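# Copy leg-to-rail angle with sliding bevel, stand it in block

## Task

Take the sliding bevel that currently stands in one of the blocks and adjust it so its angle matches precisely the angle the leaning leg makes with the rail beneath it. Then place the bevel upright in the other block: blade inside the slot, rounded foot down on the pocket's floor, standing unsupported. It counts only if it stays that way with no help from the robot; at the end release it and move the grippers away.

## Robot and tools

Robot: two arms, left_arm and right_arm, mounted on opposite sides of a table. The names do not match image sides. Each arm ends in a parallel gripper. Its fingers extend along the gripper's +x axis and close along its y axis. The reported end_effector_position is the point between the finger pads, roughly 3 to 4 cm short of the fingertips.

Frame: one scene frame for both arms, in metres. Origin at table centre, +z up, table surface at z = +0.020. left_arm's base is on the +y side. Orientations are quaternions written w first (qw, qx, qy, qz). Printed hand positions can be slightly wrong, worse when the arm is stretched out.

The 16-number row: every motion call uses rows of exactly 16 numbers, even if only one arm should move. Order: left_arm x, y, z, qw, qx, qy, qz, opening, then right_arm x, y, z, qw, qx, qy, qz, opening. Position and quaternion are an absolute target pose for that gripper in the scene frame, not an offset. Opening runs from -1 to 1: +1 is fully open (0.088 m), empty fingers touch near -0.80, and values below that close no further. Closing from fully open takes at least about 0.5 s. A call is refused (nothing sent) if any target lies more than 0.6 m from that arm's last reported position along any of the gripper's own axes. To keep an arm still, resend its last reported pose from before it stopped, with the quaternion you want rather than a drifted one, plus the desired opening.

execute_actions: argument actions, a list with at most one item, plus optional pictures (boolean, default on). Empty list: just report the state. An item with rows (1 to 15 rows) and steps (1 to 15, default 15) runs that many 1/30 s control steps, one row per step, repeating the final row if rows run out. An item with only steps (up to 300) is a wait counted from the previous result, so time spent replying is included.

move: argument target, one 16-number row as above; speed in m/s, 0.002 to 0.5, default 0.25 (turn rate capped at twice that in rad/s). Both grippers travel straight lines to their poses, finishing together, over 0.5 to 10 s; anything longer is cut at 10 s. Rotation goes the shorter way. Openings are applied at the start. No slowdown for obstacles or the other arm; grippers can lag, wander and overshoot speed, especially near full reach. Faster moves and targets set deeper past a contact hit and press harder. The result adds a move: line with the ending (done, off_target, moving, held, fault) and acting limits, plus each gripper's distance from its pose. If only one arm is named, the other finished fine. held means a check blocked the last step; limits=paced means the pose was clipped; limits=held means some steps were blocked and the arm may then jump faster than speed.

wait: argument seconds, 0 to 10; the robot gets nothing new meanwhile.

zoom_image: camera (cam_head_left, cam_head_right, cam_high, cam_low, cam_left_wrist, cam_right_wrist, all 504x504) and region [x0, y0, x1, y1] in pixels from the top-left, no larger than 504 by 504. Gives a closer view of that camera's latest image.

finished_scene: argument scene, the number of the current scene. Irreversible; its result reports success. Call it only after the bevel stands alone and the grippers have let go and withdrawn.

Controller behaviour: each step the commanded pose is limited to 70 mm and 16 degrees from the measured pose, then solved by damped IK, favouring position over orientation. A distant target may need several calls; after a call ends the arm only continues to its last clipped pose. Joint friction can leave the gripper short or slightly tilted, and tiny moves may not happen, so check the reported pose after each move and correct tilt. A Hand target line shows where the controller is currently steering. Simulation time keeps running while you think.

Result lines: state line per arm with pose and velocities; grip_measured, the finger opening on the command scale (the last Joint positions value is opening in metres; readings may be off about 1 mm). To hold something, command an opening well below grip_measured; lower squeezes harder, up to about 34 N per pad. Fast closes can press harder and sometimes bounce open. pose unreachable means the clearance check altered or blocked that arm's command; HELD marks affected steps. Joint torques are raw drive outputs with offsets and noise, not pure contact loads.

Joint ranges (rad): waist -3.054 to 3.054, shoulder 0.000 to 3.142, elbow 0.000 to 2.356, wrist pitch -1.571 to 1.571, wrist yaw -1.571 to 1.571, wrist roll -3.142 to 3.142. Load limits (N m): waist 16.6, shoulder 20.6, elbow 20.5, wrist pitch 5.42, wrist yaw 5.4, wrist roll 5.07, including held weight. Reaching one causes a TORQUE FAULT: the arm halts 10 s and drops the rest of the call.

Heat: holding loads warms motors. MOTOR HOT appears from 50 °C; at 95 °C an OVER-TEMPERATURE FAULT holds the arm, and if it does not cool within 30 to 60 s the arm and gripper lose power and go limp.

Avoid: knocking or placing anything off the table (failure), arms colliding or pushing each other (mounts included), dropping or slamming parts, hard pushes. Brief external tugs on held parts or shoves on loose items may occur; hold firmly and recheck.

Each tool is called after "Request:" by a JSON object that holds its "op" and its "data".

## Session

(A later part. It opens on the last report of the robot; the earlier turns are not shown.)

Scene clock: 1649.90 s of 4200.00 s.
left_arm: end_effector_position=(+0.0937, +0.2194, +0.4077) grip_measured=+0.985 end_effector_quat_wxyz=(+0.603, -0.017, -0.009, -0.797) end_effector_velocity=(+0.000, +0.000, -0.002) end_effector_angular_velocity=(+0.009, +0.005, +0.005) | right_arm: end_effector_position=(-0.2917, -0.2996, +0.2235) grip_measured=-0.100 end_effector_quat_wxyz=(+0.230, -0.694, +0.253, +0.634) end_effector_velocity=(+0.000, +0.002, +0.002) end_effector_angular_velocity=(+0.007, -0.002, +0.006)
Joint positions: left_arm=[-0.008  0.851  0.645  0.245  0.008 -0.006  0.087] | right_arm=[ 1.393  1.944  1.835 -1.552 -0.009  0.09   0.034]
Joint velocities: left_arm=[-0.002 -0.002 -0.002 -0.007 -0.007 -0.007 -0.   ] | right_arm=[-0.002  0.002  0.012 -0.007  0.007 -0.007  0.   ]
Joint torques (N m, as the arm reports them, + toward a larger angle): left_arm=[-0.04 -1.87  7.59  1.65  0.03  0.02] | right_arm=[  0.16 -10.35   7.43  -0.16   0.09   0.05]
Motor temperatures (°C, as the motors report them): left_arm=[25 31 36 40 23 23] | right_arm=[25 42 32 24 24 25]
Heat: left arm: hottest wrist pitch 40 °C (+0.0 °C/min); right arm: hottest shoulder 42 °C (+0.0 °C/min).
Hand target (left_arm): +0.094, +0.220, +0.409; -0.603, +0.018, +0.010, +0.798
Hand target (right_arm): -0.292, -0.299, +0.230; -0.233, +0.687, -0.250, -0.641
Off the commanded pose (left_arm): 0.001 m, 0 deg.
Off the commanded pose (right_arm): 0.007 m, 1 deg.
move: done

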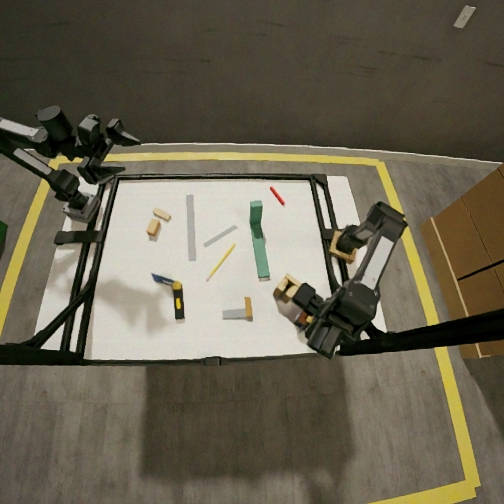

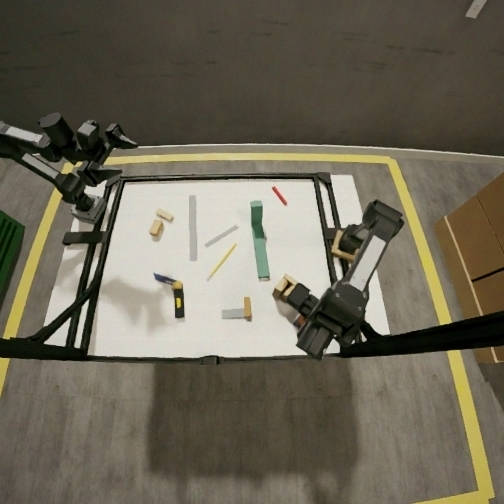

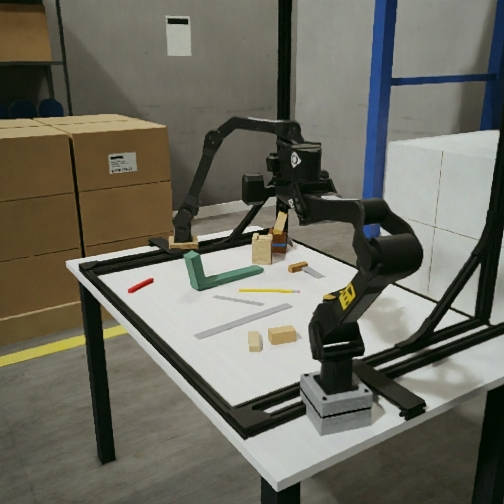

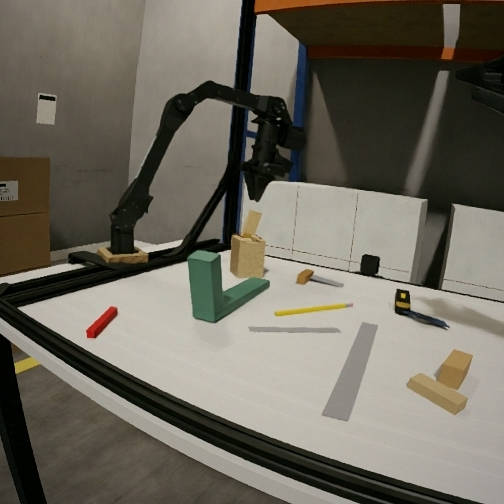

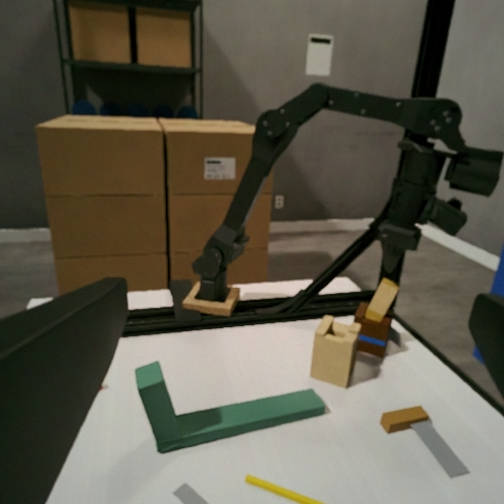

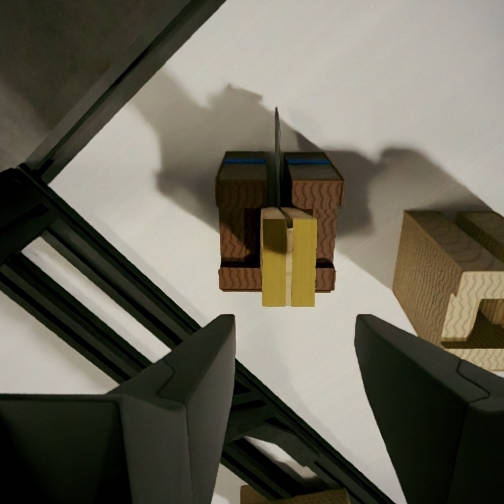

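Request:
{"op": "move", "data": {"target": [-0.046,0.03,0.15,0.419,0.1183,0.0552,-0.8985,1.0,0.06,-0.33,0.33,0.8001,-0.1913,0.3314,0.4619,1.0], "speed": 0.15}}

Scene clock: 1758.50 s of 4200.00 s.
left_arm: end_effector_position=(-0.0444, +0.0338, +0.1542) grip_measured=+0.985 end_effector_quat_wxyz=(+0.423, +0.115, +0.057, -0.897) end_effector_velocity=(+0.000, -0.005, +0.006) end_effector_angular_velocity=(-0.009, +0.004, +0.021) | right_arm: end_effector_position=(+0.0629, -0.3280, +0.3358) grip_measured=+1.000 end_effector_quat_wxyz=(+0.802, -0.191, +0.330, +0.459) end_effector_velocity=(+0.002, -0.002, -0.003) end_effector_angular_velocity=(-0.022, -0.004, +0.009)
Joint positions: left_arm=[-0.072  2.197  1.072  0.85   0.346  0.091  0.087] | right_arm=[ 0.235  0.756  1.145 -1.202  0.237  0.238  0.088]
Joint velocities: left_arm=[-0.002 -0.002  0.017 -0.007 -0.022 -0.007 -0.   ] | right_arm=[-0.032  0.002 -0.002 -0.007 -0.022 -0.037  0.   ]
Joint torques (N m, as the arm reports them, + toward a larger angle): left_arm=[-0.36 -8.1   6.25  1.44  0.17  0.18] | right_arm=[-0.23 -0.7   5.12  1.36 -0.02 -0.16]
Motor temperatures (°C, as the motors report them): left_arm=[25 31 37 41 23 23] | right_arm=[25 45 34 24 24 25]
Heat: left arm: hottest wrist pitch 41 °C (+0.0 °C/min); right arm: hottest shoulder 45 °C (-1.0 °C/min).
Hand target (left_arm): -0.047, +0.033, +0.151; -0.420, -0.119, -0.056, +0.898
Hand target (right_arm): +0.063, -0.328, +0.333; +0.801, -0.193, +0.332, +0.459
Off the commanded pose (left_arm): 0.006 m, 1 deg.
Off the commanded pose (right_arm): 0.007 m, 0 deg.
After step 90, 99.87 s passed at rest.
move: done

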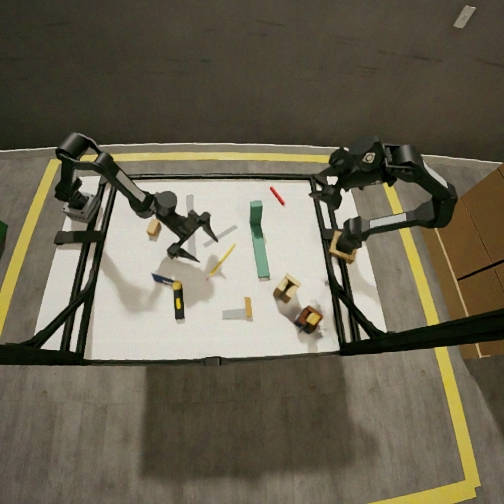

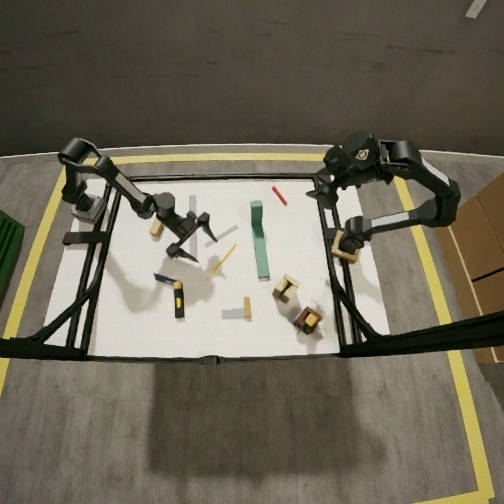

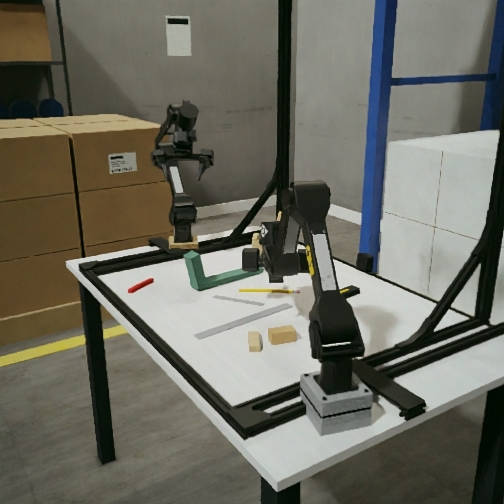

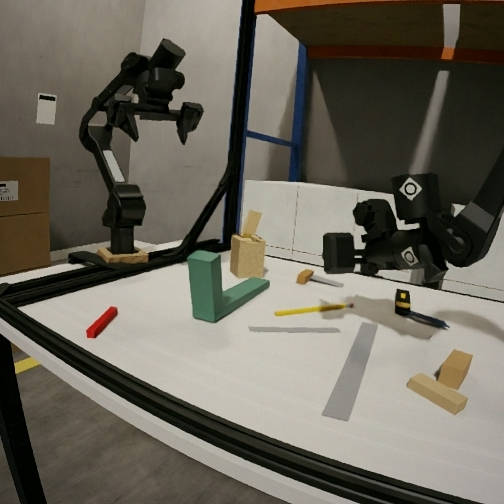

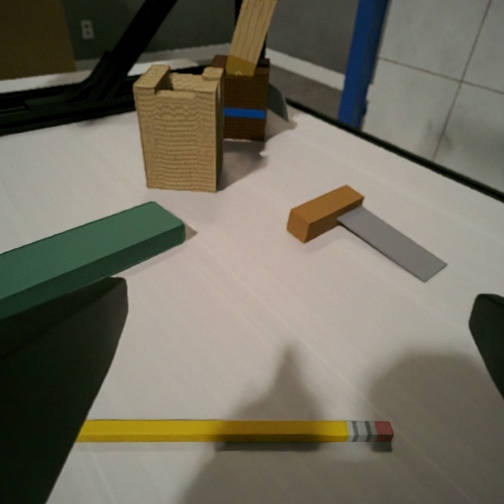

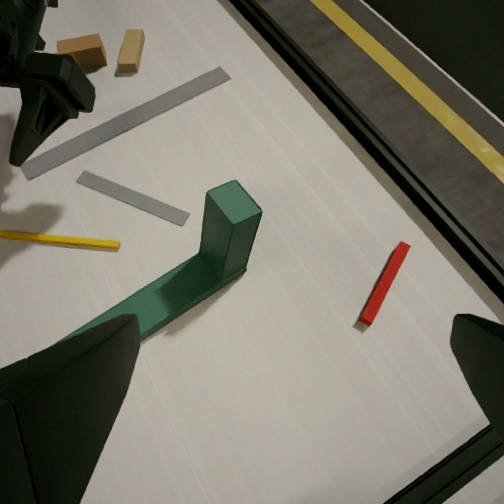

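Request:
{"op": "zoom_image", "data": {"camera": "cam_left_wrist", "region": [190,0,330,150]}}

Region (190, 0, 330, 150) of cam_left_wrist's 504x504 image, scaled by 3.360, with more detail than that image has; it fills the left 470 columns of this view, and the rest is white.

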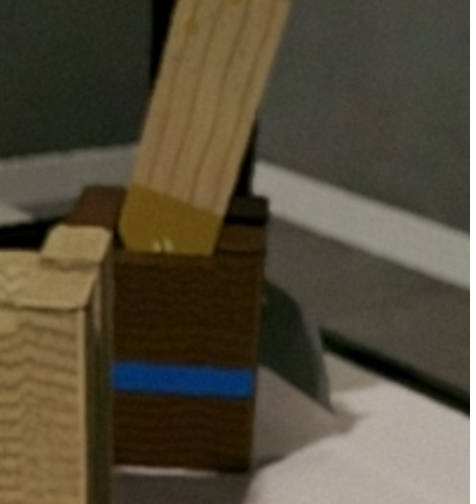

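Request:
{"op": "zoom_image", "data": {"camera": "cam_left_wrist", "region": [240,50,310,150]}}

Region (240, 50, 310, 150) of cam_left_wrist's 504x504 image, scaled by 5.040, with more detail than that image has; it fills the left 353 columns of this view, and the rest is white.

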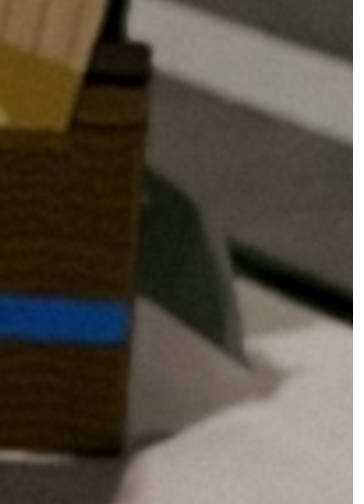

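Request:
{"op": "move", "data": {"target": [0.0936,0.2196,0.4086,0.603,-0.018,-0.010,-0.798,1.0,0.063,-0.328,0.335,0.8001,-0.1913,0.3314,0.4619,1.0], "speed": 0.2}}

Scene clock: 1840.13 s of 4200.00 s.
left_arm: end_effector_position=(+0.0926, +0.2156, +0.4021) grip_measured=+0.985 end_effector_quat_wxyz=(+0.600, -0.012, -0.009, -0.800) end_effector_velocity=(+0.001, +0.002, +0.001) end_effector_angular_velocity=(-0.000, +0.008, +0.005) | right_arm: end_effector_position=(+0.0627, -0.3279, +0.3355) grip_measured=+1.000 end_effector_quat_wxyz=(+0.800, -0.191, +0.332, +0.462) end_effector_velocity=(-0.002, -0.004, -0.005) end_effector_angular_velocity=(-0.023, +0.005, +0.013)
Joint positions: left_arm=[ 0.     0.869  0.635  0.265  0.024 -0.     0.087] | right_arm=[ 0.225  0.755  1.144 -1.201  0.223  0.23   0.088]
Joint velocities: left_arm=[-0.002 -0.012 -0.002 -0.007 -0.007 -0.007 -0.   ] | right_arm=[ 0.002 -0.007 -0.007 -0.022 -0.007 -0.007  0.   ]
Joint torques (N m, as the arm reports them, + toward a larger angle): left_arm=[ 0.32 -2.59  8.6   1.44 -0.08 -0.16] | right_arm=[-0.28 -0.51  5.98  1.34  0.02 -0.1 ]
Motor temperatures (°C, as the motors report them): left_arm=[25 38 36 39 23 23] | right_arm=[25 34 31 30 24 25]
Heat: left arm: hottest wrist pitch 39 °C (-1.0 °C/min); right arm: hottest shoulder 34 °C (-5.0 °C/min).
Hand target (left_arm): +0.094, +0.217, +0.408; -0.602, +0.019, +0.011, +0.798
Hand target (right_arm): +0.063, -0.328, +0.335; +0.800, -0.191, +0.331, +0.462
Off the commanded pose (left_arm): 0.008 m, 1 deg.
Off the commanded pose (right_arm): 0.001 m, 0 deg.
After step 90, 76.37 s passed at rest.
move: done

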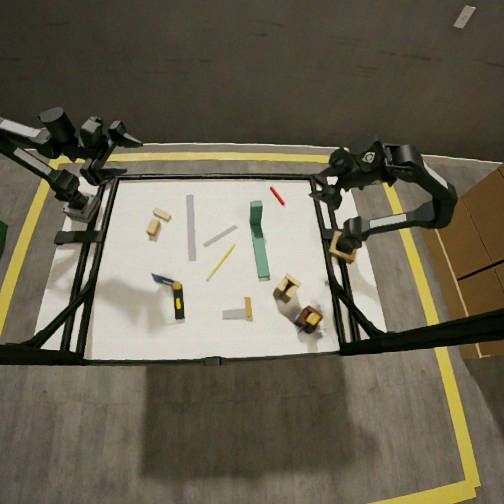

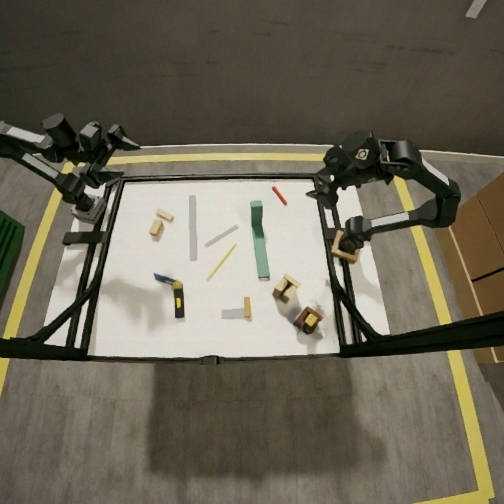

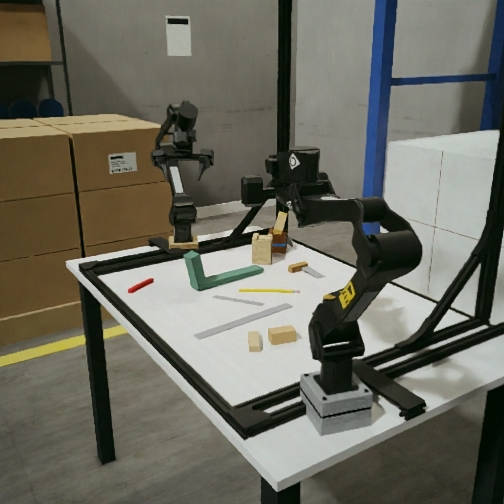

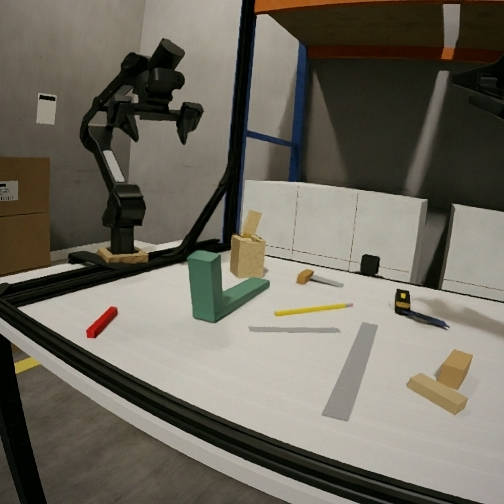

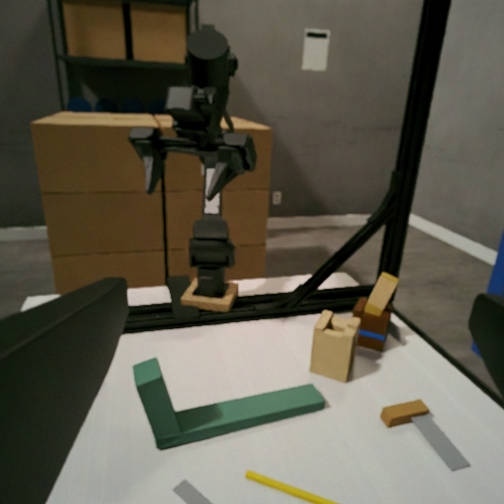

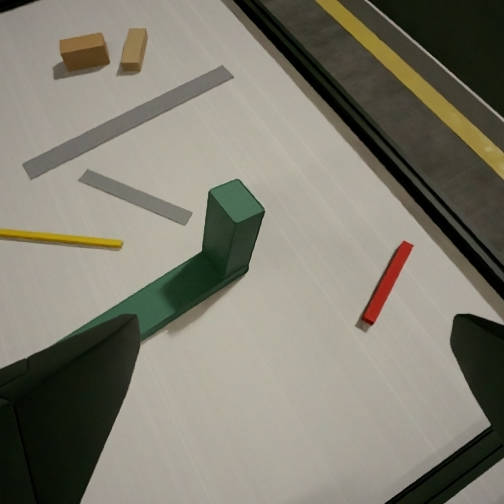

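The bevel is still standing in the dark block on its own, and both arms are clear.

Request:
{"op": "finished_scene", "data": {"scene": 2}}

The scene is finished: the task was done.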